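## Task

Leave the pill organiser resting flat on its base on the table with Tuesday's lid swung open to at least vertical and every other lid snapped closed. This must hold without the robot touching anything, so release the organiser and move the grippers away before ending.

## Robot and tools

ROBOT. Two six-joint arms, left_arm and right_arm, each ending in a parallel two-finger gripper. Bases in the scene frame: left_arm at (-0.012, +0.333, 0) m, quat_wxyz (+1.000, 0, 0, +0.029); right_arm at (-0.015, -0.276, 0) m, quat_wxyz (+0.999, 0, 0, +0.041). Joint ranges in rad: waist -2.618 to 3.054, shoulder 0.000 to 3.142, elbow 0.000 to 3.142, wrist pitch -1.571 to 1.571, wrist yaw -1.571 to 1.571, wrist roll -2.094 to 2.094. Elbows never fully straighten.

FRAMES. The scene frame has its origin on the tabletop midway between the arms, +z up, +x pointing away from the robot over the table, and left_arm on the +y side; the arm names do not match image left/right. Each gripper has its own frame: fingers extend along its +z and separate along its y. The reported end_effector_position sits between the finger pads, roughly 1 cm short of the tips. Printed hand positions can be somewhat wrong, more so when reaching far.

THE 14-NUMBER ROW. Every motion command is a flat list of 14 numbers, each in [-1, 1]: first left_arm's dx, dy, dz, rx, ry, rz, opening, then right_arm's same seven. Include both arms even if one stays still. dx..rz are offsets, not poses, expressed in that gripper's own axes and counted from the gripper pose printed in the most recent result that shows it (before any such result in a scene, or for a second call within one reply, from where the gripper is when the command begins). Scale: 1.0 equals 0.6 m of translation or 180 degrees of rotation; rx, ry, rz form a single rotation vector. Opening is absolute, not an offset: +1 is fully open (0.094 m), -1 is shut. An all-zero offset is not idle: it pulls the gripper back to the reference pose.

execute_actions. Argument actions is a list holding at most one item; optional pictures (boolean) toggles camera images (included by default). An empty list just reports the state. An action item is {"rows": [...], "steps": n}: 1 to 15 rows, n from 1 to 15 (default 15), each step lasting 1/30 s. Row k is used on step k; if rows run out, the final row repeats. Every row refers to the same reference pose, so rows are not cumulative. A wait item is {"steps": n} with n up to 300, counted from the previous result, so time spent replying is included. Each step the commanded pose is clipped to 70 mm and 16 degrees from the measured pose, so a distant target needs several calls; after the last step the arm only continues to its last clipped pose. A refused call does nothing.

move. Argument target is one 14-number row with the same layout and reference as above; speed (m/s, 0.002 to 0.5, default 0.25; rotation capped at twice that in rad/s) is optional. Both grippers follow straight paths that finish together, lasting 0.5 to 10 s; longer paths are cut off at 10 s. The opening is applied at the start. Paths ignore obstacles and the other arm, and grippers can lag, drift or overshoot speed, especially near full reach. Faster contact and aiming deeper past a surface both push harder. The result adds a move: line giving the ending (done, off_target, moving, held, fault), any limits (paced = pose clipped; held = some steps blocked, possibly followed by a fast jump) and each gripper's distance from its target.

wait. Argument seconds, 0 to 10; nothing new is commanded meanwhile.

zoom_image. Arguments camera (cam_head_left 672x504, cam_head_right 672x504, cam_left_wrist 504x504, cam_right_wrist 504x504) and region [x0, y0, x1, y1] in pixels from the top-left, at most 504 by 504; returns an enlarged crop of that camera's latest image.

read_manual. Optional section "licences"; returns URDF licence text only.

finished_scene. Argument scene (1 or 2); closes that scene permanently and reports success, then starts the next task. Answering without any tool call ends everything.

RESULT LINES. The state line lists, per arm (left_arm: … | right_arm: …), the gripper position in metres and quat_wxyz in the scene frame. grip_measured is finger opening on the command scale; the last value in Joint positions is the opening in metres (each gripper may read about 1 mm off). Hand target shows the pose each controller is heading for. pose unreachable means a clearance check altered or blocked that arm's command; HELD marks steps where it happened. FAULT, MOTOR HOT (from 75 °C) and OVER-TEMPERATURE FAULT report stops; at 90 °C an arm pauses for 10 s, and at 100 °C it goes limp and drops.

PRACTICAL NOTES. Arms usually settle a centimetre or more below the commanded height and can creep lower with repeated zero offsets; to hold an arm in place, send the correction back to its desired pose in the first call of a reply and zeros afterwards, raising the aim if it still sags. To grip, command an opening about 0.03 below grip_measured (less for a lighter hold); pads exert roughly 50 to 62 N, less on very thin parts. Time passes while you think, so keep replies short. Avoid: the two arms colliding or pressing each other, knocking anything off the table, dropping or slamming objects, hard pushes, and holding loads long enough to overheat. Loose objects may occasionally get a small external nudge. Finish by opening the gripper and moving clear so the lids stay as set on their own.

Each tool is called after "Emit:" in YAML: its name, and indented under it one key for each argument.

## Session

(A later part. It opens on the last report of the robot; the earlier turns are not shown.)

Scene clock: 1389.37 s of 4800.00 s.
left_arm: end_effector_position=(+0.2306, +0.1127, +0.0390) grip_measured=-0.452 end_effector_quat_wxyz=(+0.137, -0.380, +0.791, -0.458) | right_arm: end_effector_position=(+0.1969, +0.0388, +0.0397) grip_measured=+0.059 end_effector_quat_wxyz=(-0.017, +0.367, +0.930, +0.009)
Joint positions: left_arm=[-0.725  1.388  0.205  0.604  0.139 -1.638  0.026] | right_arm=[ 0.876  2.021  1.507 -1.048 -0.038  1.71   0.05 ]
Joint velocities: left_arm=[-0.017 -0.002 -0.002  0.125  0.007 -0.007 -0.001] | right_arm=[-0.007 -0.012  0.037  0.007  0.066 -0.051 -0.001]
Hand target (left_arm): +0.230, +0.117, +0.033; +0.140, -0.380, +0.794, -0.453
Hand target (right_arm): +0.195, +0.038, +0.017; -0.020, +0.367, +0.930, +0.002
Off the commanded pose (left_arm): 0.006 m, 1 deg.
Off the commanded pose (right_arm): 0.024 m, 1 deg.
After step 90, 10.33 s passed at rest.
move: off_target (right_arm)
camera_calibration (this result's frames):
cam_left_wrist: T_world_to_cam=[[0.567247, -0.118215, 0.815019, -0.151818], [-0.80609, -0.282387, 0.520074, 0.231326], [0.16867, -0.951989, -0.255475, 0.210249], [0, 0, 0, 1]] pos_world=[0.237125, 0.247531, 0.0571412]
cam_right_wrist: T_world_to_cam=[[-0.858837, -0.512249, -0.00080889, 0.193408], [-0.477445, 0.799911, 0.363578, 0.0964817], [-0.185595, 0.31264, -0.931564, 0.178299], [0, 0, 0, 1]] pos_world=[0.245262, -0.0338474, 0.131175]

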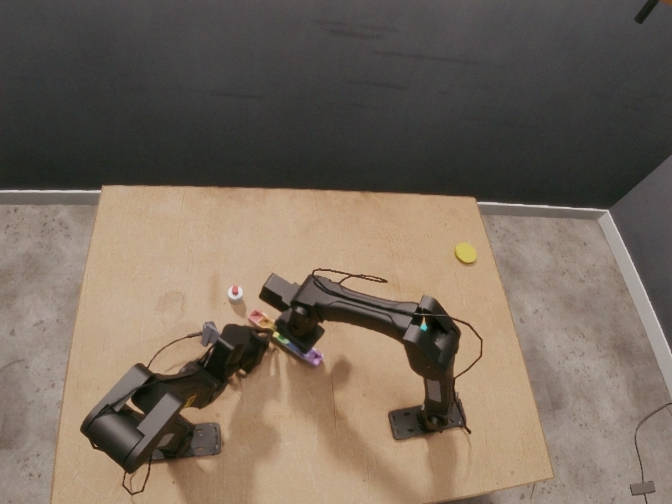

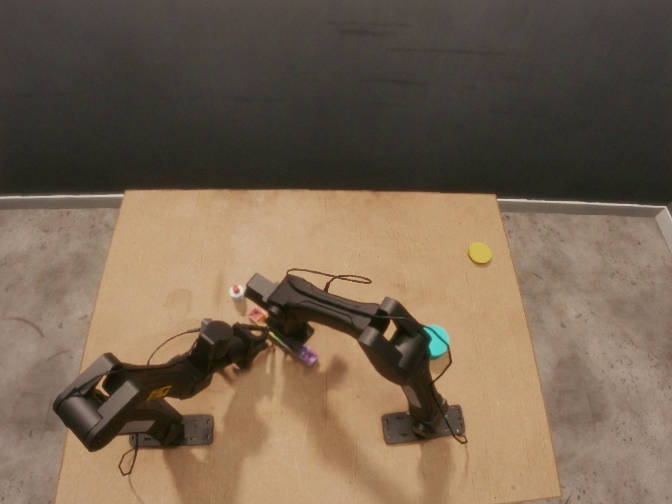

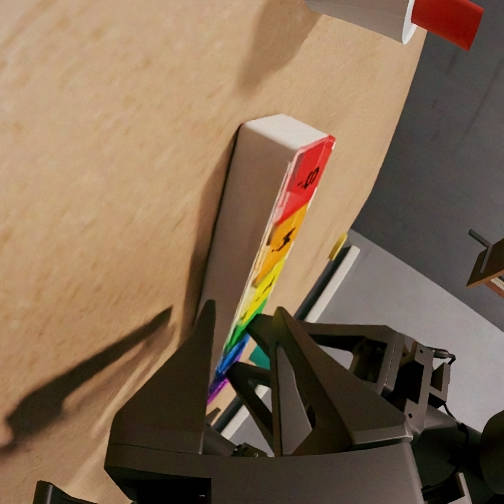

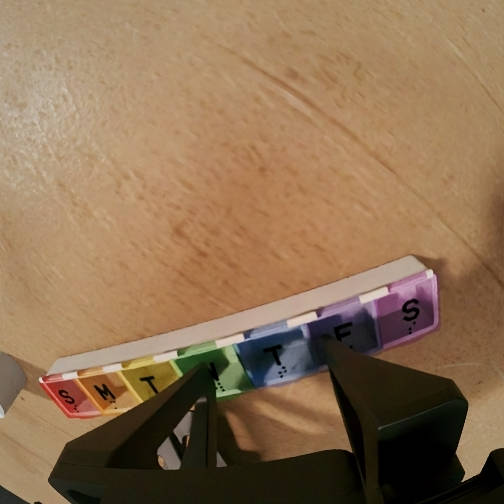

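Emit:
move:
  target: [-0.006,0.003,0.018,0,0,0,-0.45,0,0,0.04,0.003,0,0,0.06]
  speed: 0.03

Emit:
zoom_image:
  camera: "cam_left_wrist"
  region: [120,150,372,400]

Emit:
zoom_image:
  camera: "cam_right_wrist"
  region: [40,300,300,460]

Scene clock: 1395.63 s of 4800.00 s.
left_arm: end_effector_position=(+0.2313, +0.1105, +0.0280) grip_measured=-0.452 end_effector_quat_wxyz=(+0.131, -0.382, +0.794, -0.454) | right_arm: end_effector_position=(+0.1969, +0.0388, +0.0397) grip_measured=+0.059 end_effector_quat_wxyz=(-0.017, +0.367, +0.930, +0.009)
Joint positions: left_arm=[-0.725  1.467  0.205  0.668  0.146 -1.64   0.026] | right_arm=[ 0.876  2.021  1.507 -1.048 -0.038  1.71   0.05 ]
Joint velocities: left_arm=[ 0.007  0.002  0.002 -0.007  0.007  0.051  0.001] | right_arm=[-0.017 -0.022 -0.012 -0.066 -0.066 -0.007 -0.001]
Hand target (left_arm): +0.238, +0.110, +0.031; +0.137, -0.381, +0.792, -0.458
Hand target (right_arm): +0.196, +0.039, +0.017; -0.019, +0.367, +0.930, +0.003
Off the commanded pose (left_arm): 0.008 m, 1 deg.
Off the commanded pose (right_arm): 0.024 m, 1 deg.
After step 90, 2.23 s passed at rest.
move: off_target (right_arm)
camera_calibration (this result's frames):
cam_left_wrist: T_world_to_cam=[[0.579064, -0.124619, 0.805702, -0.145343], [-0.799396, -0.280924, 0.531081, 0.234946], [0.160158, -0.951605, -0.262293, 0.207373], [0, 0, 0, 1]] pos_world=[0.238765, 0.245227, 0.0467203]
cam_right_wrist: T_world_to_cam=[[-0.858837, -0.512249, -0.00080889, 0.193408], [-0.477445, 0.799911, 0.363578, 0.0964817], [-0.185595, 0.31264, -0.931564, 0.178299], [0, 0, 0, 1]] pos_world=[0.245262, -0.0338474, 0.131175]

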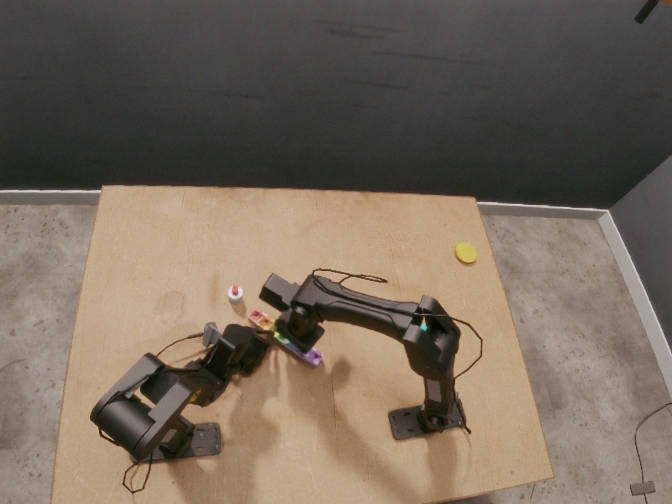

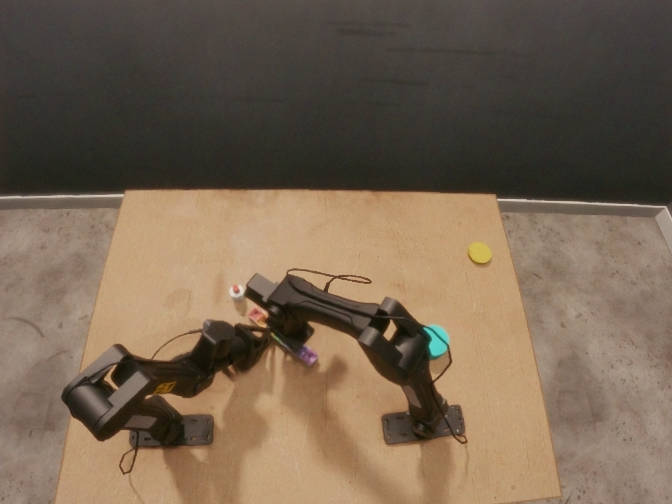

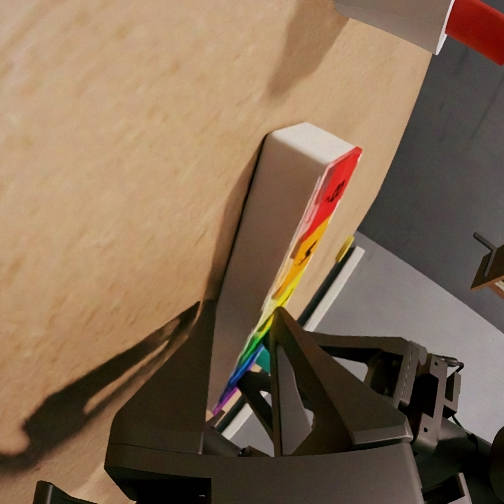

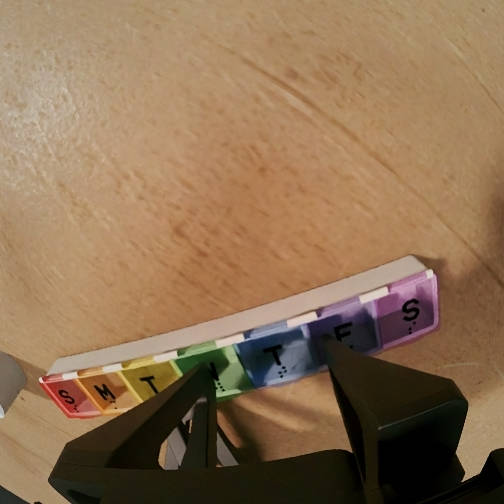

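Region (120, 150, 372, 400) of cam_left_wrist's 504x504 image, scaled by 2.000, with more detail than that image has; it fills the top 500 rows of this view, and the rest is white.

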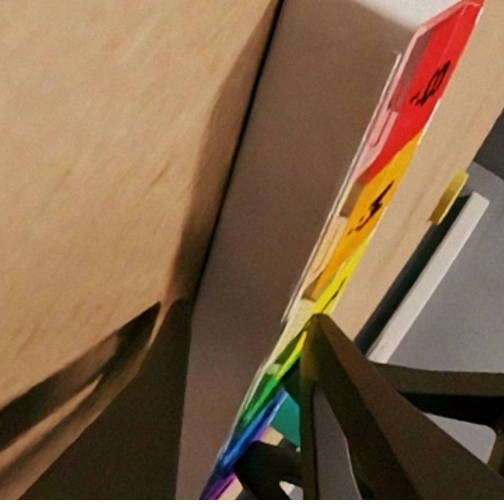

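Region (40, 300, 300, 460) of cam_right_wrist's 504x504 image, scaled by 1.938, with more detail than that image has; it fills the top 310 rows of this view, and the rest is white.

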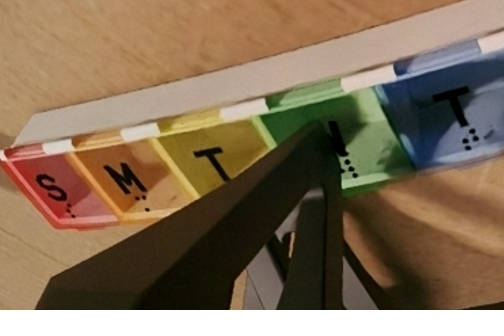

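Emit:
execute_actions:
  actions:
    - {"rows":[[-0.012,0,0,0,0,0,-0.45,0,0,0.04,0.003,0,0,0.06],[-0.012,0,0,0,0,0,-0.45,0,0,0.04,0.003,0,0,0.06],[-0.012,0,0,0,0,0,-0.45,0,0,0.04,0.003,0,0,0.06],[-0.012,0,0,0,0,0,-0.45,0,0,0.04,0.003,0,0,0.06],[-0.012,0,0,0,0,0,-0.45,0,0,0.04,0.003,0,0,0.06],[-0.012,-0.035,0.005,0.015,0,0,-0.45,0,0,0.04,0.003,0,0,0.06]],"steps":15}

Emit:
zoom_image:
  camera: "cam_left_wrist"
  region: [120,150,372,400]

Scene clock: 1406.07 s of 4800.00 s.
left_arm: end_effector_position=(+0.2346, +0.1144, +0.0286) grip_measured=-0.452 end_effector_quat_wxyz=(+0.128, -0.385, +0.792, -0.456) | right_arm: end_effector_position=(+0.1969, +0.0388, +0.0397) grip_measured=+0.059 end_effector_quat_wxyz=(-0.017, +0.367, +0.930, +0.009)
Joint positions: left_arm=[-0.695  1.467  0.205  0.669  0.174 -1.634  0.026] | right_arm=[ 0.876  2.021  1.507 -1.048 -0.038  1.71   0.05 ]
Joint velocities: left_arm=[-0.012  0.012  0.022  0.007  0.022  0.037 -0.   ] | right_arm=[-0.007 -0.002  0.012 -0.066 -0.051 -0.037 -0.001]
Hand target (left_arm): +0.247, +0.108, +0.043; +0.140, -0.378, +0.784, -0.473
Hand target (right_arm): +0.196, +0.039, +0.017; -0.019, +0.367, +0.930, +0.003
Off the commanded pose (left_arm): 0.021 m, 3 deg.
Off the commanded pose (right_arm): 0.024 m, 1 deg.
Steps of this call (steps 1 to 90: nothing new was sent; then 6.93 s passed at rest; steps 91 to 105: all 15 steps of this action). Readings (end_effector_position):
91: left_arm (+0.2315, +0.1107, +0.0282) | right_arm (+0.1969, +0.0388, +0.0397)
92: left_arm (+0.2327, +0.1121, +0.0283) | right_arm (+0.1969, +0.0388, +0.0397)
94: left_arm (+0.2350, +0.1148, +0.0284) | right_arm (+0.1969, +0.0388, +0.0397)
98: left_arm (+0.2351, +0.1149, +0.0285) | right_arm (+0.1969, +0.0388, +0.0397)
105: the state above
camera_calibration (this result's frames):
cam_left_wrist: T_world_to_cam=[[0.583703, -0.114522, 0.80385, -0.149415], [-0.795471, -0.279198, 0.537842, 0.237069], [0.162838, -0.95338, -0.254068, 0.209987], [0, 0, 0, 1]] pos_world=[0.241601, 0.249275, 0.0459531]
cam_right_wrist: T_world_to_cam=[[-0.858837, -0.512249, -0.00080889, 0.193408], [-0.477445, 0.799911, 0.363578, 0.0964817], [-0.185595, 0.31264, -0.931564, 0.178299], [0, 0, 0, 1]] pos_world=[0.245262, -0.0338474, 0.131175]

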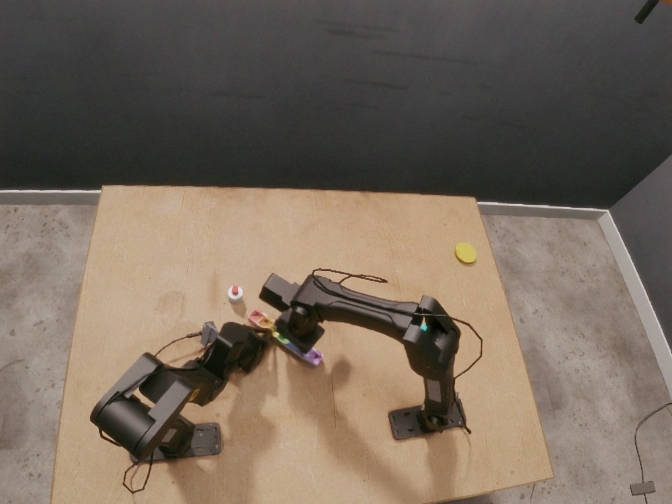

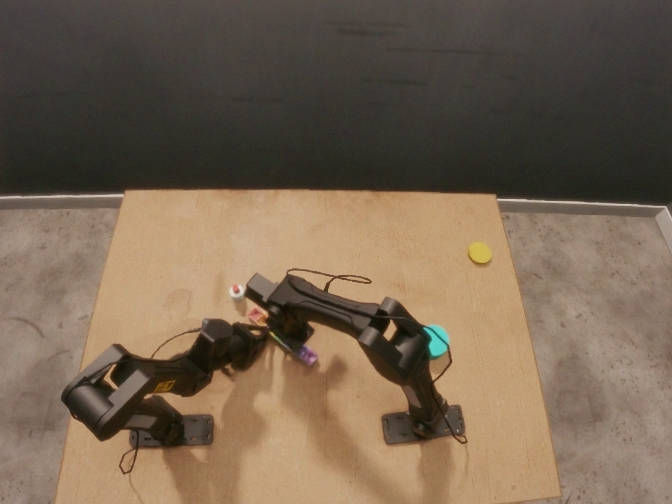

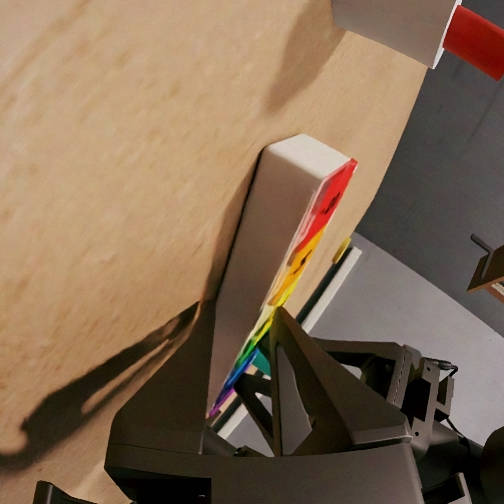

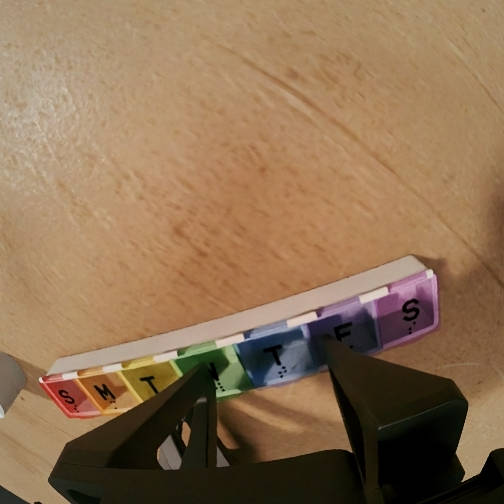

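Region (120, 150, 372, 400) of cam_left_wrist's 504x504 image, scaled by 2.000, with more detail than that image has; it fills the top 500 rows of this view, and the rest is white.

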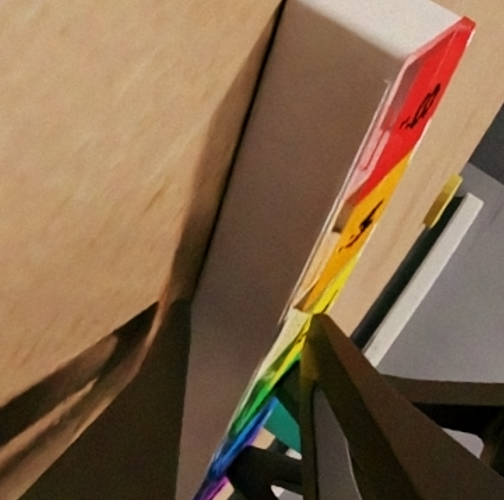

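Emit:
move:
  target: [0,-0.018,0.022,0,0,0,-0.5,0,0,0.045,0.003,0,0,0.06]
  speed: 0.02

Emit:
zoom_image:
  camera: "cam_left_wrist"
  region: [120,150,372,400]

Scene clock: 1416.40 s of 4800.00 s.
left_arm: end_effector_position=(+0.2415, +0.1090, +0.0278) grip_measured=-0.498 end_effector_quat_wxyz=(+0.125, -0.389, +0.791, -0.456) | right_arm: end_effector_position=(+0.1969, +0.0388, +0.0391) grip_measured=+0.059 end_effector_quat_wxyz=(-0.017, +0.367, +0.930, +0.009)
Joint positions: left_arm=[-0.695  1.509  0.239  0.673  0.175 -1.642  0.024] | right_arm=[ 0.876  2.021  1.504 -1.045 -0.038  1.71   0.05 ]
Joint velocities: left_arm=[-0.002  0.007 -0.002 -0.037  0.007  0.037  0.   ] | right_arm=[ 0.002  0.002 -0.017 -0.066 -0.007  0.007  0.001]
Hand target (left_arm): +0.247, +0.103, +0.030; +0.128, -0.385, +0.792, -0.457
Hand target (right_arm): +0.195, +0.039, +0.014; -0.019, +0.367, +0.930, +0.003
Off the commanded pose (left_arm): 0.009 m, 1 deg.
Off the commanded pose (right_arm): 0.026 m, 1 deg.
After step 90, 5.77 s passed at rest.
move: off_target (right_arm)
camera_calibration (this result's frames):
cam_left_wrist: T_world_to_cam=[[0.590619, -0.110151, 0.799397, -0.155494], [-0.790091, -0.280376, 0.54511, 0.240137], [0.164088, -0.953549, -0.252625, 0.203204], [0, 0, 0, 1]] pos_world=[0.248225, 0.243966, 0.0447342]
cam_right_wrist: T_world_to_cam=[[-0.858836, -0.512248, -0.00150564, 0.19344], [-0.477605, 0.799684, 0.363867, 0.0967433], [-0.185186, 0.313221, -0.93145, 0.177588], [0, 0, 0, 1]] pos_world=[0.245225, -0.0338992, 0.130504]

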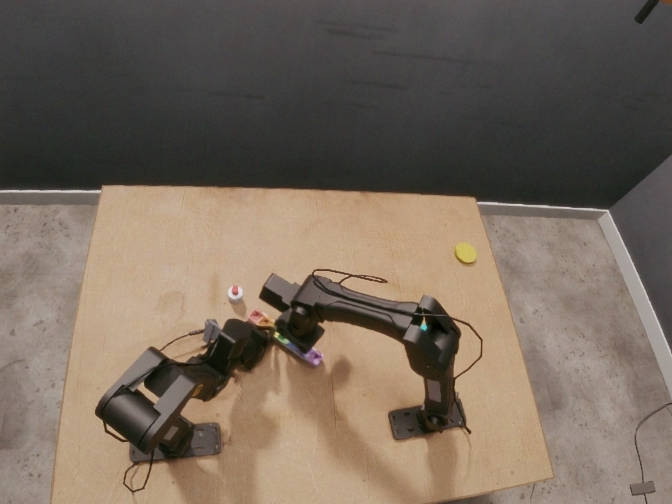

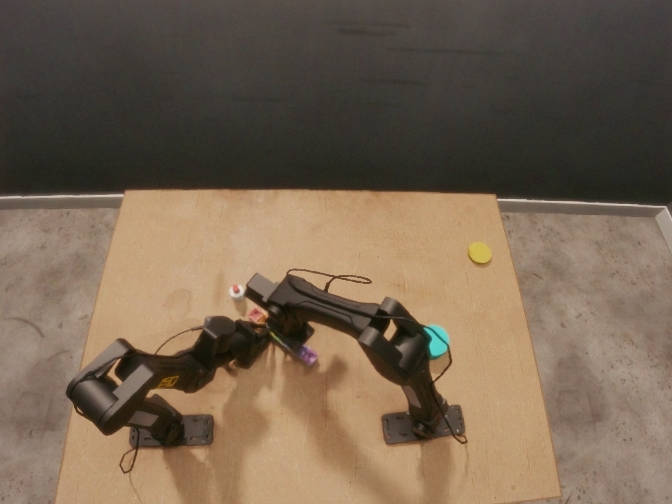

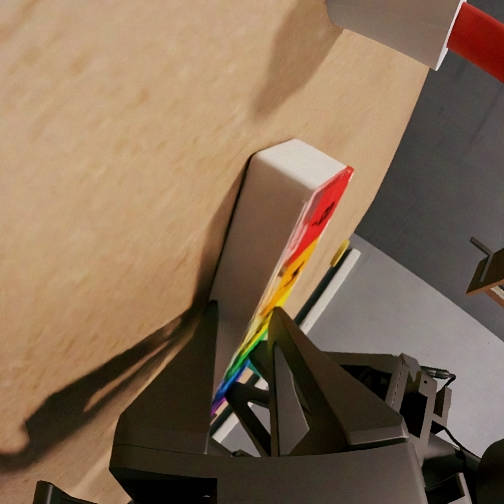

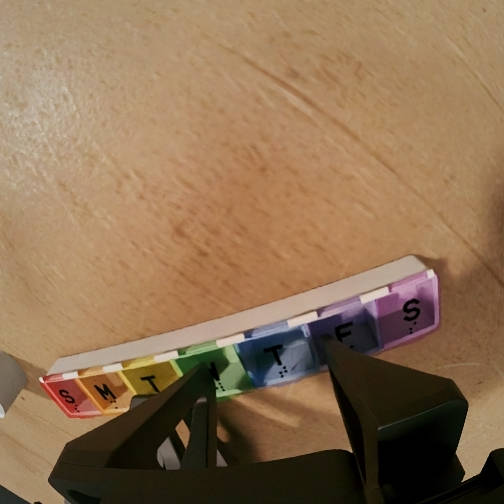

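Region (120, 150, 372, 400) of cam_left_wrist's 504x504 image, scaled by 2.000, with more detail than that image has; it fills the top 500 rows of this view, and the rest is white.

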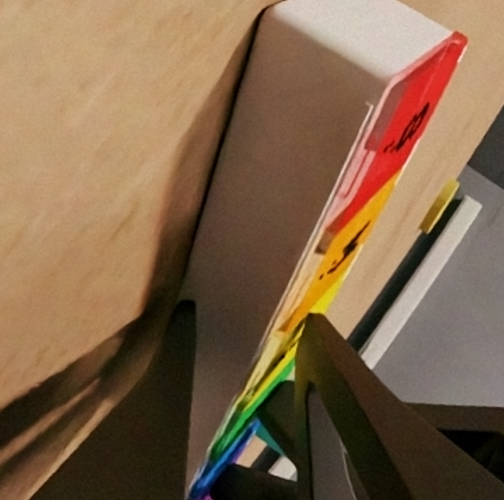

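Emit:
execute_actions:
  actions:
    - {"rows":[[0,0,0,0,0,0,-0.7,0,0,0.045,0.003,0,0,0.06],[0,0,0,0,0,0,-0.7,0,0,0.045,0.003,0,0,0.06],[0,0,0,0,0,0,-0.7,0,0,0.045,0.003,0,0,0.06],[0,0,0,0,0,0,-0.8,0,0,0.045,0.003,0,0,0.06],[0,0,0,0,0,0,-0.8,0,0,0.045,0.003,0,0,0.06],[0,0,0,0,0,0,-0.8,0,0,0.045,0.003,0,0,0.06],[0,0,0,0,0,0,-0.9,0,0,0.045,0.003,0,0,0.06],[0,0,0,0,0,0,-0.9,0,0,0.045,0.003,0,0,0.06],[0,0,0,0,0,0,-0.9,0,0,0.045,0.003,0,0,0.06],[0,0,0,0,0,0,-1,0,0,0.045,0.003,0,0,0.06]],"steps":15}

Emit:
zoom_image:
  camera: "cam_left_wrist"
  region: [150,200,350,400]

Emit:
zoom_image:
  camera: "cam_right_wrist"
  region: [40,330,260,460]

Scene clock: 1423.50 s of 4800.00 s.
left_arm: end_effector_position=(+0.2434, +0.1075, +0.0315) grip_measured=-0.996 end_effector_quat_wxyz=(+0.129, -0.386, +0.788, -0.463) | right_arm: end_effector_position=(+0.1977, +0.0390, +0.0391) grip_measured=+0.059 end_effector_quat_wxyz=(-0.016, +0.367, +0.930, +0.010)
Joint positions: left_arm=[-0.695  1.509  0.239  0.691  0.175 -1.641  0.   ] | right_arm=[ 0.876  2.021  1.504 -1.042 -0.035  1.71   0.05 ]
Joint velocities: left_arm=[-0.012 -0.002  0.007 -0.11  -0.037 -0.066 -0.002] | right_arm=[-0.002 -0.017  0.002 -0.007 -0.022  0.022 -0.   ]
Hand target (left_arm): +0.241, +0.109, +0.028; +0.125, -0.389, +0.791, -0.456
Hand target (right_arm): +0.195, +0.039, +0.014; -0.019, +0.367, +0.930, +0.003
Off the commanded pose (left_arm): 0.004 m, 1 deg.
Off the commanded pose (right_arm): 0.027 m, 1 deg.
Steps of this call (steps 1 to 90: nothing new was sent; then 3.60 s passed at rest; steps 91 to 105: all 15 steps of this action). Readings (end_effector_position):
91: left_arm (+0.2419, +0.1087, +0.0285) | right_arm (+0.1969, +0.0388, +0.0391)
92: left_arm (+0.2428, +0.1081, +0.0301) | right_arm (+0.1970, +0.0390, +0.0391)
94: left_arm (+0.2433, +0.1076, +0.0313) | right_arm (+0.1971, +0.0390, +0.0391)
98: left_arm (+0.2446, +0.1067, +0.0336) | right_arm (+0.1972, +0.0390, +0.0391)
105: the state above
camera_calibration (this result's frames):
cam_left_wrist: T_world_to_cam=[[0.578725, -0.102267, 0.809085, -0.15797], [-0.798305, -0.273827, 0.536402, 0.240746], [0.166693, -0.956326, -0.240111, 0.201619], [0, 0, 0, 1]] pos_world=[0.250002, 0.242581, 0.0470852]
cam_right_wrist: T_world_to_cam=[[-0.85884, -0.51222, -0.00483927, 0.194311], [-0.478964, 0.799657, 0.362135, 0.0973326], [-0.181623, 0.313334, -0.932113, 0.176987], [0, 0, 0, 1]] pos_world=[0.245646, -0.0337589, 0.130665]

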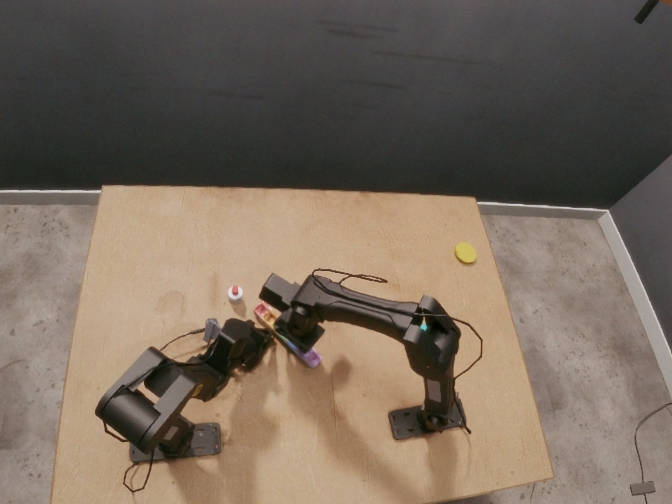

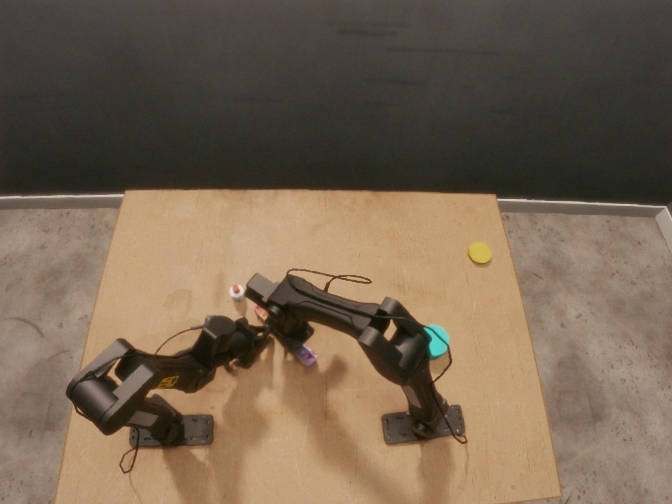

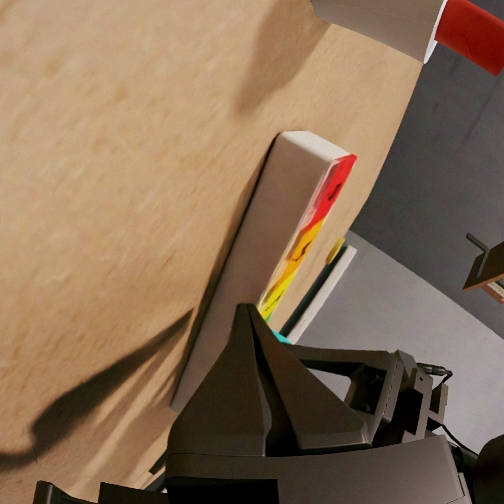

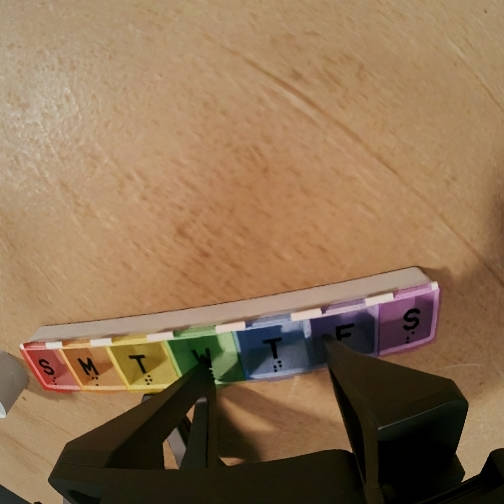

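Region (150, 200, 350, 400) of cam_left_wrist's 504x504 image, scaled by 2.520, with more detail than that image has.

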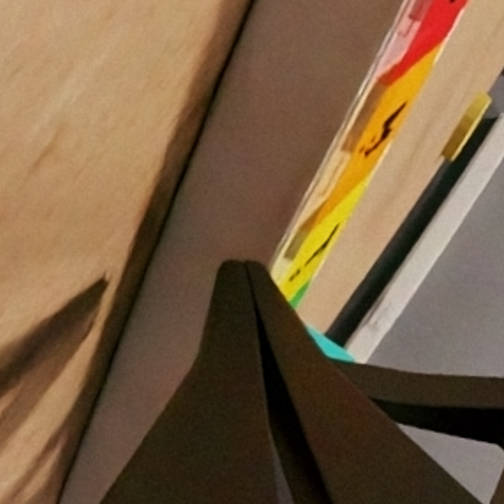

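Region (40, 330, 260, 460) of cam_right_wrist's 504x504 image, scaled by 2.291, with more detail than that image has; it fills the top 298 rows of this view, and the rest is white.

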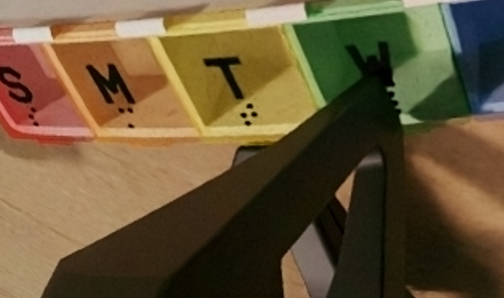

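Emit:
move:
  target: [0,0.0,-0.04,0,0,0,-0.45,0,0,-0.075,0,0,0,0.06]
  speed: 0.08

Emit:
move:
  target: [0,0.0,0,0,0,0,-0.45,-0.008,0.097,-0.01,0,0,0.024,0.06]
  speed: 0.08

Scene clock: 1437.80 s of 4800.00 s.
left_arm: end_effector_position=(+0.2299, +0.1190, +0.0404) grip_measured=-0.452 end_effector_quat_wxyz=(+0.121, -0.390, +0.790, -0.457) | right_arm: end_effector_position=(+0.1938, +0.0335, +0.0652) grip_measured=+0.059 end_effector_quat_wxyz=(-0.020, +0.367, +0.930, -0.007)
Joint positions: left_arm=[-0.682  1.349  0.208  0.542  0.192 -1.642  0.026] | right_arm=[ 0.876  2.005  1.587 -1.176 -0.035  1.71   0.05 ]
Joint velocities: left_arm=[-0.012 -0.007 -0.002 -0.037 -0.022  0.022 -0.   ] | right_arm=[-0.007  0.012 -0.022 -0.037  0.051  0.051  0.001]
Hand target (left_arm): +0.230, +0.122, +0.045; +0.129, -0.386, +0.788, -0.463
Hand target (right_arm): +0.198, +0.036, +0.084; -0.015, +0.367, +0.930, +0.010
Off the commanded pose (left_arm): 0.005 m, 1 deg.
Off the commanded pose (right_arm): 0.020 m, 2 deg.
After step 90, 10.17 s passed at rest.
move: off_target (right_arm)
camera_calibration (this result's frames):
cam_left_wrist: T_world_to_cam=[[0.596006, -0.105368, 0.796037, -0.159245], [-0.786635, -0.275622, 0.552484, 0.225272], [0.161191, -0.955474, -0.247158, 0.218504], [0, 0, 0, 1]] pos_world=[0.236897, 0.254085, 0.0563105]
cam_right_wrist: T_world_to_cam=[[-0.85862, -0.511908, 0.0268586, 0.186161], [-0.47186, 0.809749, 0.34879, 0.0895882], [-0.200297, 0.286805, -0.936816, 0.207147], [0, 0, 0, 1]] pos_world=[0.243606, -0.0366573, 0.157811]

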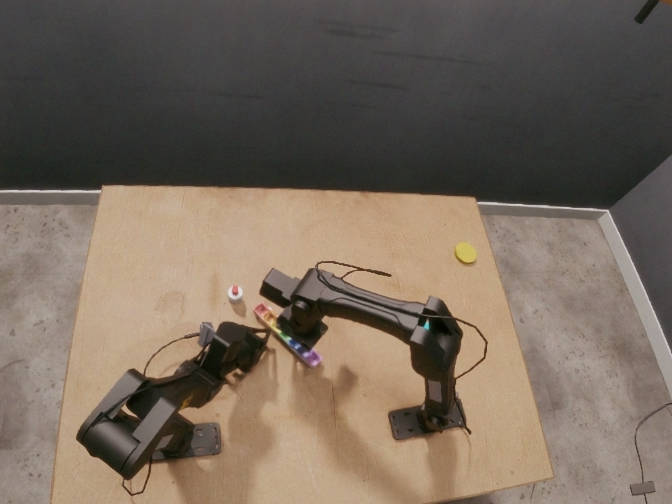

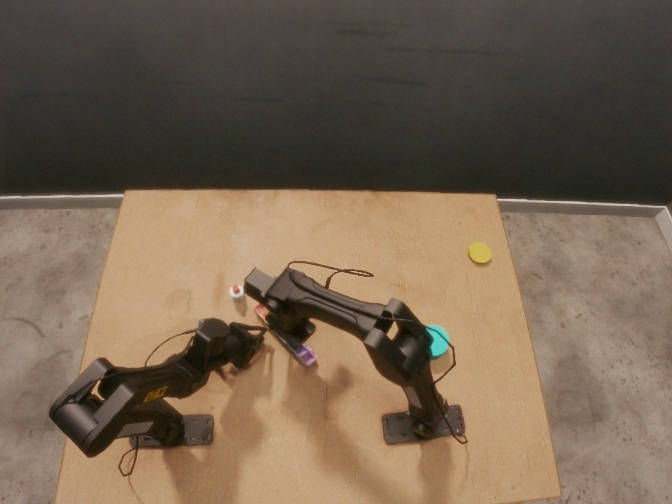

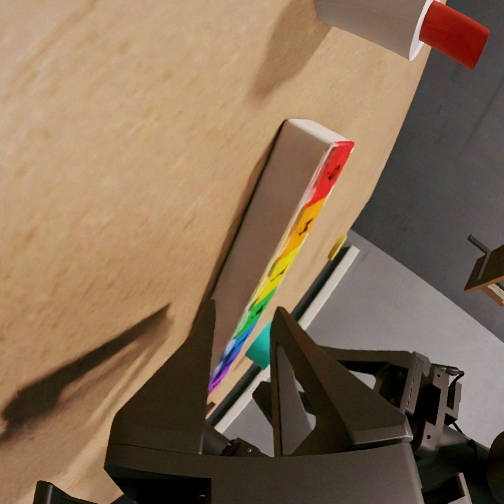

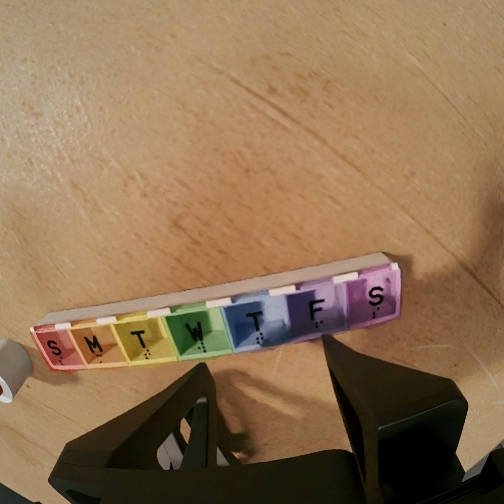

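Scene clock: 1439.07 s of 4800.00 s.
left_arm: end_effector_position=(+0.2299, +0.1190, +0.0404) grip_measured=-0.452 end_effector_quat_wxyz=(+0.120, -0.392, +0.789, -0.457) | right_arm: end_effector_position=(+0.2326, +0.0718, +0.0582) grip_measured=+0.059 end_effector_quat_wxyz=(-0.022, +0.396, +0.918, -0.015)
Joint positions: left_arm=[-0.682  1.349  0.208  0.542  0.192 -1.646  0.026] | right_arm=[ 0.854  2.249  1.937 -1.299 -0.035  1.75   0.05 ]
Joint velocities: left_arm=[-0.012 -0.007 -0.007 -0.022  0.007  0.007  0.   ] | right_arm=[ 0.007  0.002  0.007  0.007 -0.081  0.022 -0.   ]
Hand target (left_arm): +0.230, +0.119, +0.040; +0.121, -0.390, +0.790, -0.457
Hand target (right_arm): +0.237, +0.073, +0.071; -0.019, +0.402, +0.915, -0.007
Off the commanded pose (left_arm): 0.000 m, 0 deg.
Off the commanded pose (right_arm): 0.012 m, 1 deg.
move: off_target (right_arm)
camera_calibration (this result's frames):
cam_left_wrist: T_world_to_cam=[[0.598343, -0.102155, 0.794701, -0.16011], [-0.784535, -0.276171, 0.555189, 0.224745], [0.162758, -0.955664, -0.24539, 0.218095], [0, 0, 0, 1]] pos_world=[0.236625, 0.254137, 0.0559821]
cam_right_wrist: T_world_to_cam=[[-0.888575, -0.456734, 0.0427593, 0.24133], [-0.416871, 0.842877, 0.340261, 0.0645825], [-0.191449, 0.284522, -0.939358, 0.195622], [0, 0, 0, 1]] pos_world=[0.278814, 0.000129825, 0.151465]

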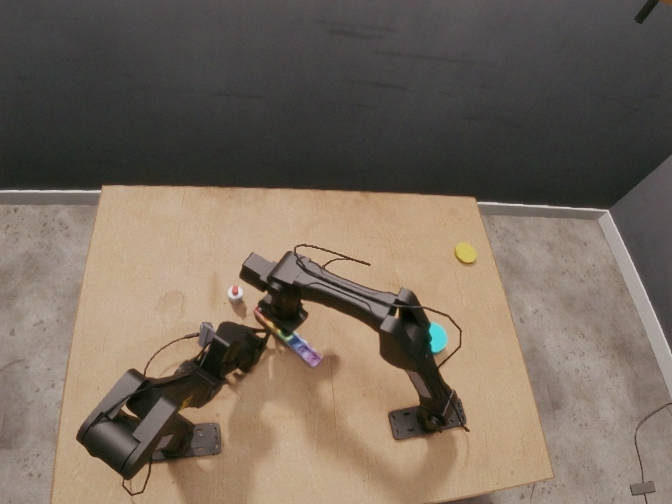

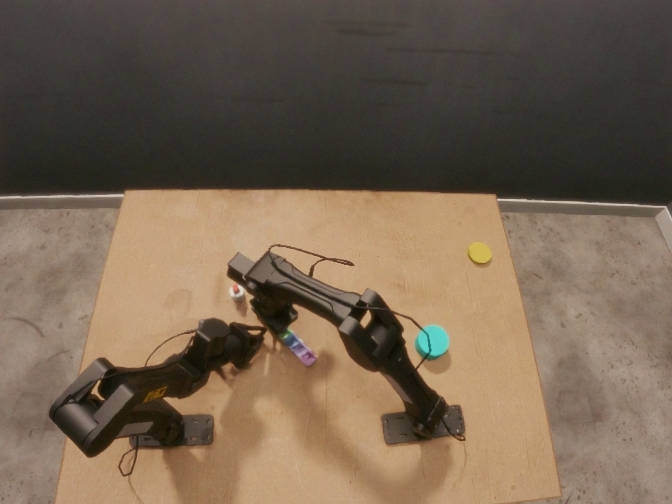

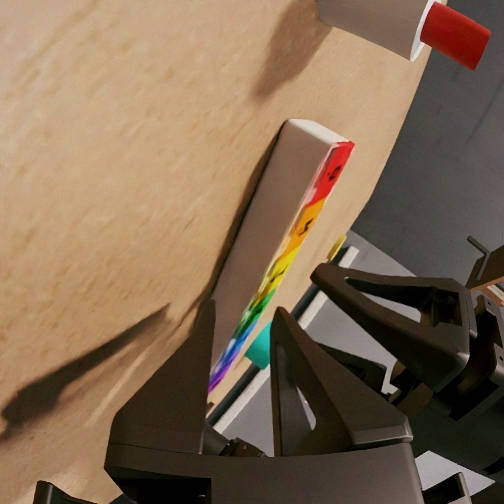

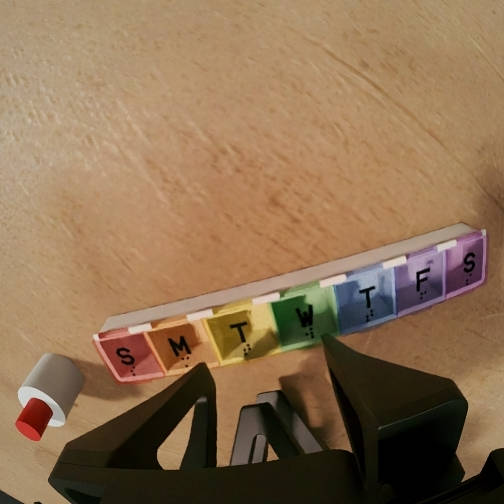

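Emit:
execute_actions:
  actions:
    - {"rows":[[0,0,0,0,0,0,-0.45,-0.02,0.014,0,0,0,0,0.06],[0,0,0,0,0,0,-0.45,-0.02,0.014,0,0,0,0,0.06],[0,0,0,0,0,0,-0.45,-0.02,0.014,0,0,0,0,0.06],[0,0,0,0,0,0,-0.45,-0.02,0.014,0,0,0,0,0.06],[0,0,0,0,0,0,-0.45,-0.02,0.014,0,0,0,0,0.06],[0,0,0,0,0,0,-0.45,-0.02,0.014,0,0,0,0,0.06],[0,0,0,0,0,0,-0.45,-0.02,0.014,0,0,0,0,0.06],[0,0,0,0,0,0,-0.45,-0.018,0.014,0.02,0,0,0,0.06]],"steps":15}

Emit:
zoom_image:
  camera: "cam_right_wrist"
  region: [120,290,400,450]

Scene clock: 1445.67 s of 4800.00 s.
left_arm: end_effector_position=(+0.2299, +0.1190, +0.0404) grip_measured=-0.452 end_effector_quat_wxyz=(+0.119, -0.393, +0.788, -0.458) | right_arm: end_effector_position=(+0.2409, +0.0658, +0.0441) grip_measured=+0.059 end_effector_quat_wxyz=(-0.027, +0.398, +0.916, -0.027)
Joint positions: left_arm=[-0.682  1.349  0.208  0.542  0.192 -1.65   0.026] | right_arm=[ 0.828  2.284  1.939 -1.292 -0.038  1.728  0.05 ]
Joint velocities: left_arm=[-0.002 -0.022 -0.022  0.066 -0.007  0.037 -0.001] | right_arm=[-0.002 -0.012 -0.002  0.095  0.037 -0.007 -0.   ]
Hand target (left_arm): +0.230, +0.119, +0.040; +0.120, -0.392, +0.789, -0.457
Hand target (right_arm): +0.245, +0.070, +0.046; -0.022, +0.396, +0.918, -0.016
Off the commanded pose (left_arm): 0.000 m, 0 deg.
Off the commanded pose (right_arm): 0.006 m, 1 deg.
Steps of this call (steps 1 to 90: nothing new was sent; then 3.10 s passed at rest; steps 91 to 105: all 15 steps of this action). Readings (end_effector_position):
91: left_arm (+0.2299, +0.1190, +0.0404) | right_arm (+0.2326, +0.0709, +0.0571)
92: left_arm (+0.2299, +0.1190, +0.0404) | right_arm (+0.2333, +0.0702, +0.0559)
94: left_arm (+0.2299, +0.1190, +0.0404) | right_arm (+0.2357, +0.0675, +0.0511)
98: left_arm (+0.2299, +0.1190, +0.0404) | right_arm (+0.2395, +0.0641, +0.0446)
105: the state above
camera_calibration (this result's frames):
cam_left_wrist: T_world_to_cam=[[0.600459, -0.0992328, 0.793475, -0.160895], [-0.782619, -0.276661, 0.557644, 0.224264], [0.164187, -0.95583, -0.243785, 0.217721], [0, 0, 0, 1]] pos_world=[0.236377, 0.254183, 0.0556841]
cam_right_wrist: T_world_to_cam=[[-0.889546, -0.451852, 0.0673573, 0.245395], [-0.406786, 0.850523, 0.33337, 0.0753252], [-0.207923, 0.269148, -0.940387, 0.190752], [0, 0, 0, 1]] pos_world=[0.288593, -0.00452424, 0.137741]

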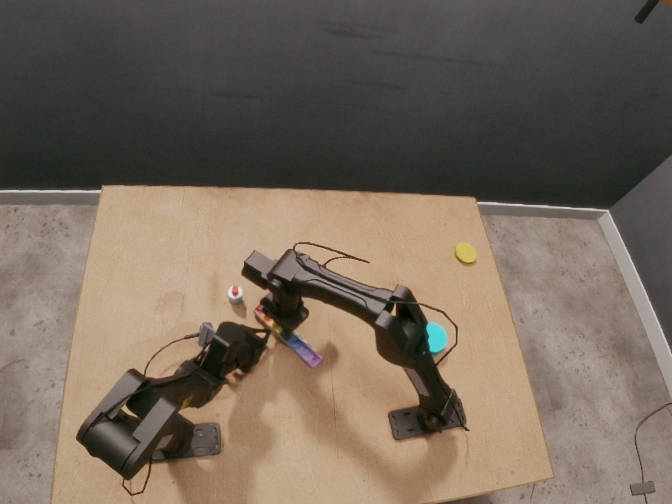

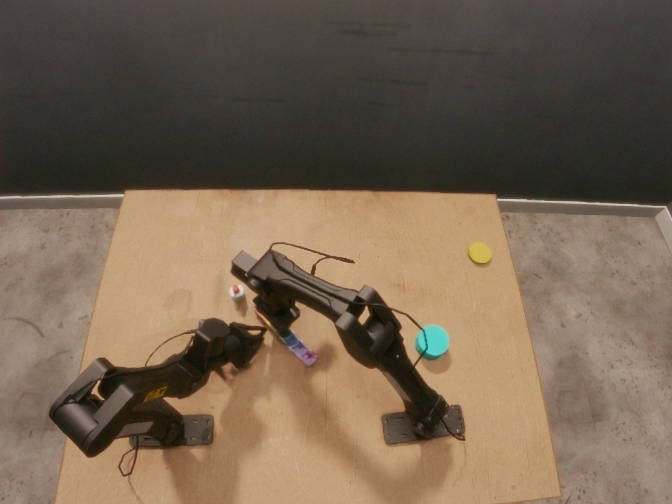

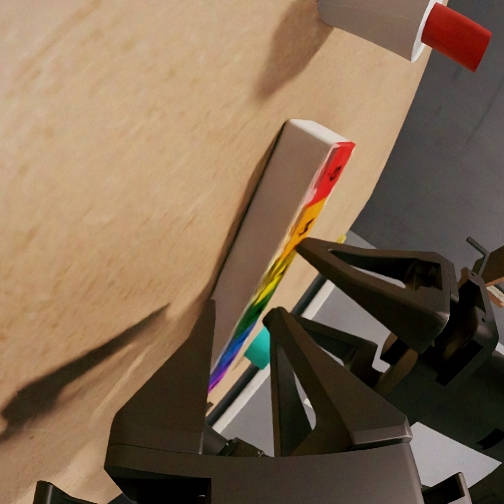

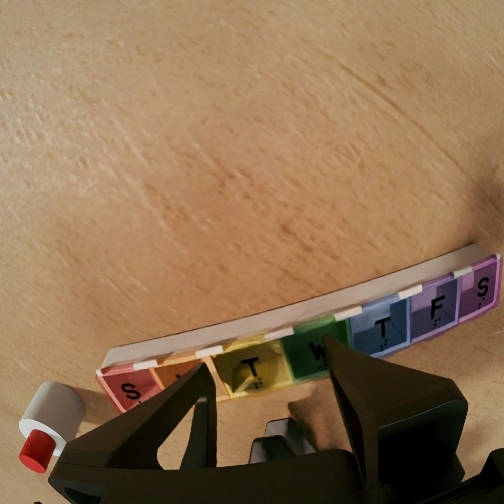

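Region (120, 290, 400, 450) of cam_right_wrist's 504x504 image, scaled by 1.800, with more detail than that image has; it fills the top 288 rows of this view, and the rest is white.

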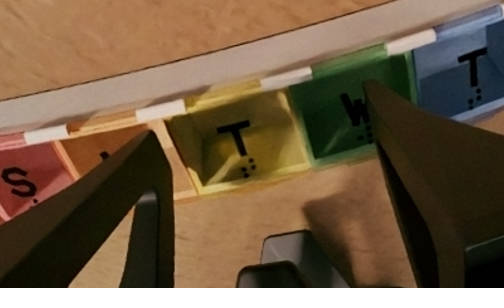

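Emit:
execute_actions:
  actions:
    - {"rows":[[0,0,0,0,0,0,-0.45,0.004,0,-0.005,-0.03,-0.012,0,0.06],[0,0,0,0,0,0,-0.45,0.004,0,-0.005,-0.03,-0.012,0,0.06],[0,0,0,0,0,0,-0.45,0.004,0,-0.005,-0.03,-0.012,0,0.06],[0,0,0,0,0,0,-0.45,0.004,0,-0.005,-0.03,-0.012,0,0.06],[0,0,0,0,0,0,-0.45,0.004,0,-0.005,-0.03,-0.012,0,0.06],[0,0,0,0,0,0,-0.45,0.004,0,-0.005,-0.03,-0.012,0,0.06],[0,0,0,0,0,0,-0.45,0.004,0,-0.005,-0.03,-0.012,0,0.06],[0,0,0,0,0,0,-0.45,0.004,0,0.035,-0.03,-0.012,0,0.06]],"steps":15}

Emit:
zoom_image:
  camera: "cam_right_wrist"
  region: [120,290,400,450]

Scene clock: 1453.97 s of 4800.00 s.
left_arm: end_effector_position=(+0.2299, +0.1190, +0.0404) grip_measured=-0.452 end_effector_quat_wxyz=(+0.118, -0.395, +0.788, -0.458) | right_arm: end_effector_position=(+0.2348, +0.0653, +0.0403) grip_measured=+0.060 end_effector_quat_wxyz=(-0.003, +0.399, +0.917, +0.005)
Joint positions: left_arm=[-0.682  1.349  0.208  0.542  0.192 -1.654  0.026] | right_arm=[ 0.851  2.189  1.769 -1.142 -0.009  1.753  0.05 ]
Joint velocities: left_arm=[ 0.012 -0.012  0.017 -0.007 -0.007 -0.037  0.   ] | right_arm=[-0.007 -0.027 -0.022  0.037 -0.022 -0.037  0.001]
Hand target (left_arm): +0.230, +0.119, +0.040; +0.119, -0.393, +0.788, -0.458
Hand target (right_arm): +0.237, +0.066, +0.023; +0.009, +0.399, +0.917, +0.007
Off the commanded pose (left_arm): 0.000 m, 0 deg.
Off the commanded pose (right_arm): 0.017 m, 1 deg.
Steps of this call (steps 1 to 90: nothing new was sent; then 4.80 s passed at rest; steps 91 to 105: all 15 steps of this action). Readings (end_effector_position):
91: left_arm (+0.2299, +0.1190, +0.0404) | right_arm (+0.2414, +0.0663, +0.0438)
92: left_arm (+0.2299, +0.1190, +0.0404) | right_arm (+0.2406, +0.0652, +0.0437)
94: left_arm (+0.2299, +0.1190, +0.0404) | right_arm (+0.2358, +0.0617, +0.0438)
98: left_arm (+0.2299, +0.1190, +0.0404) | right_arm (+0.2341, +0.0640, +0.0409)
105: the state above
camera_calibration (this result's frames):
cam_left_wrist: T_world_to_cam=[[0.602565, -0.0963084, 0.792238, -0.161678], [-0.780696, -0.277142, 0.560095, 0.22378], [0.16562, -0.95599, -0.242183, 0.217346], [0, 0, 0, 1]] pos_world=[0.236128, 0.254228, 0.0553865]
cam_right_wrist: T_world_to_cam=[[-0.89192, -0.452017, -0.0126188, 0.24384], [-0.429133, 0.837308, 0.338763, 0.0803645], [-0.142561, 0.307565, -0.940787, 0.168194], [0, 0, 0, 1]] pos_world=[0.275951, -0.00880053, 0.134088]

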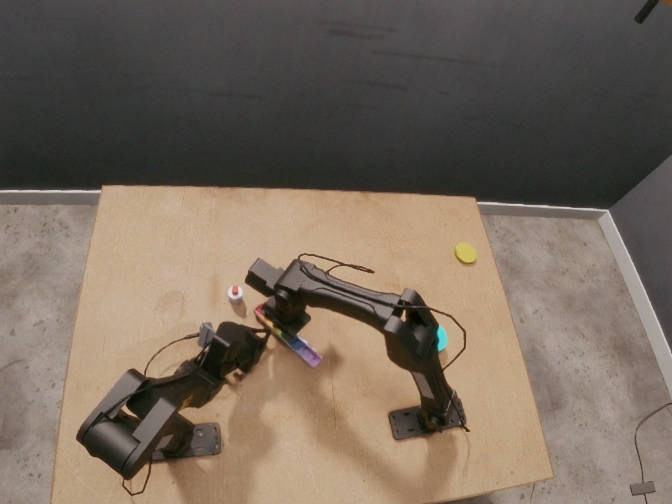

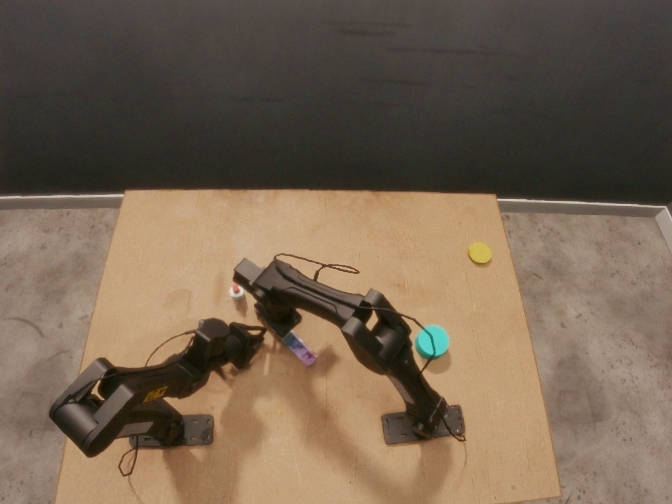

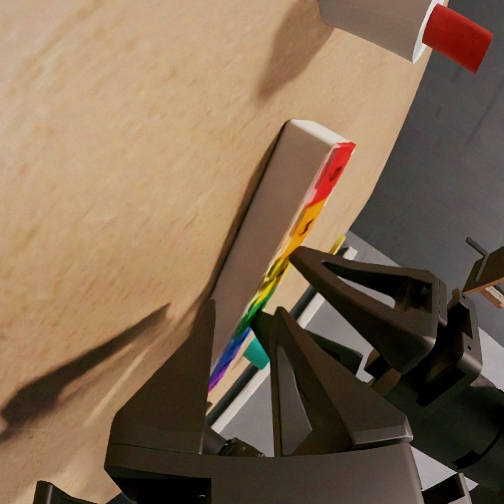

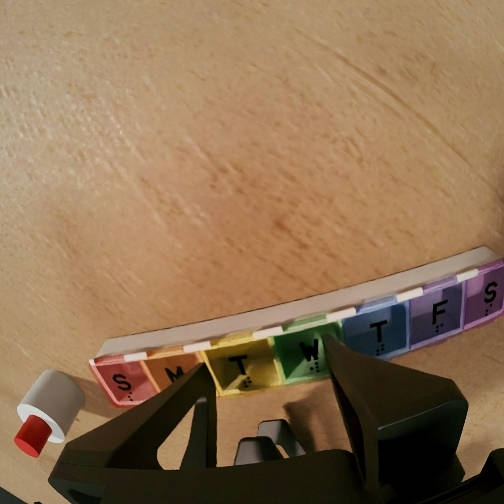

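Region (120, 290, 400, 450) of cam_right_wrist's 504x504 image, scaled by 1.800, with more detail than that image has; it fills the top 288 rows of this view, and the rest is white.

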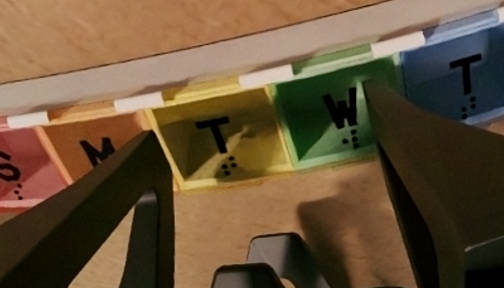

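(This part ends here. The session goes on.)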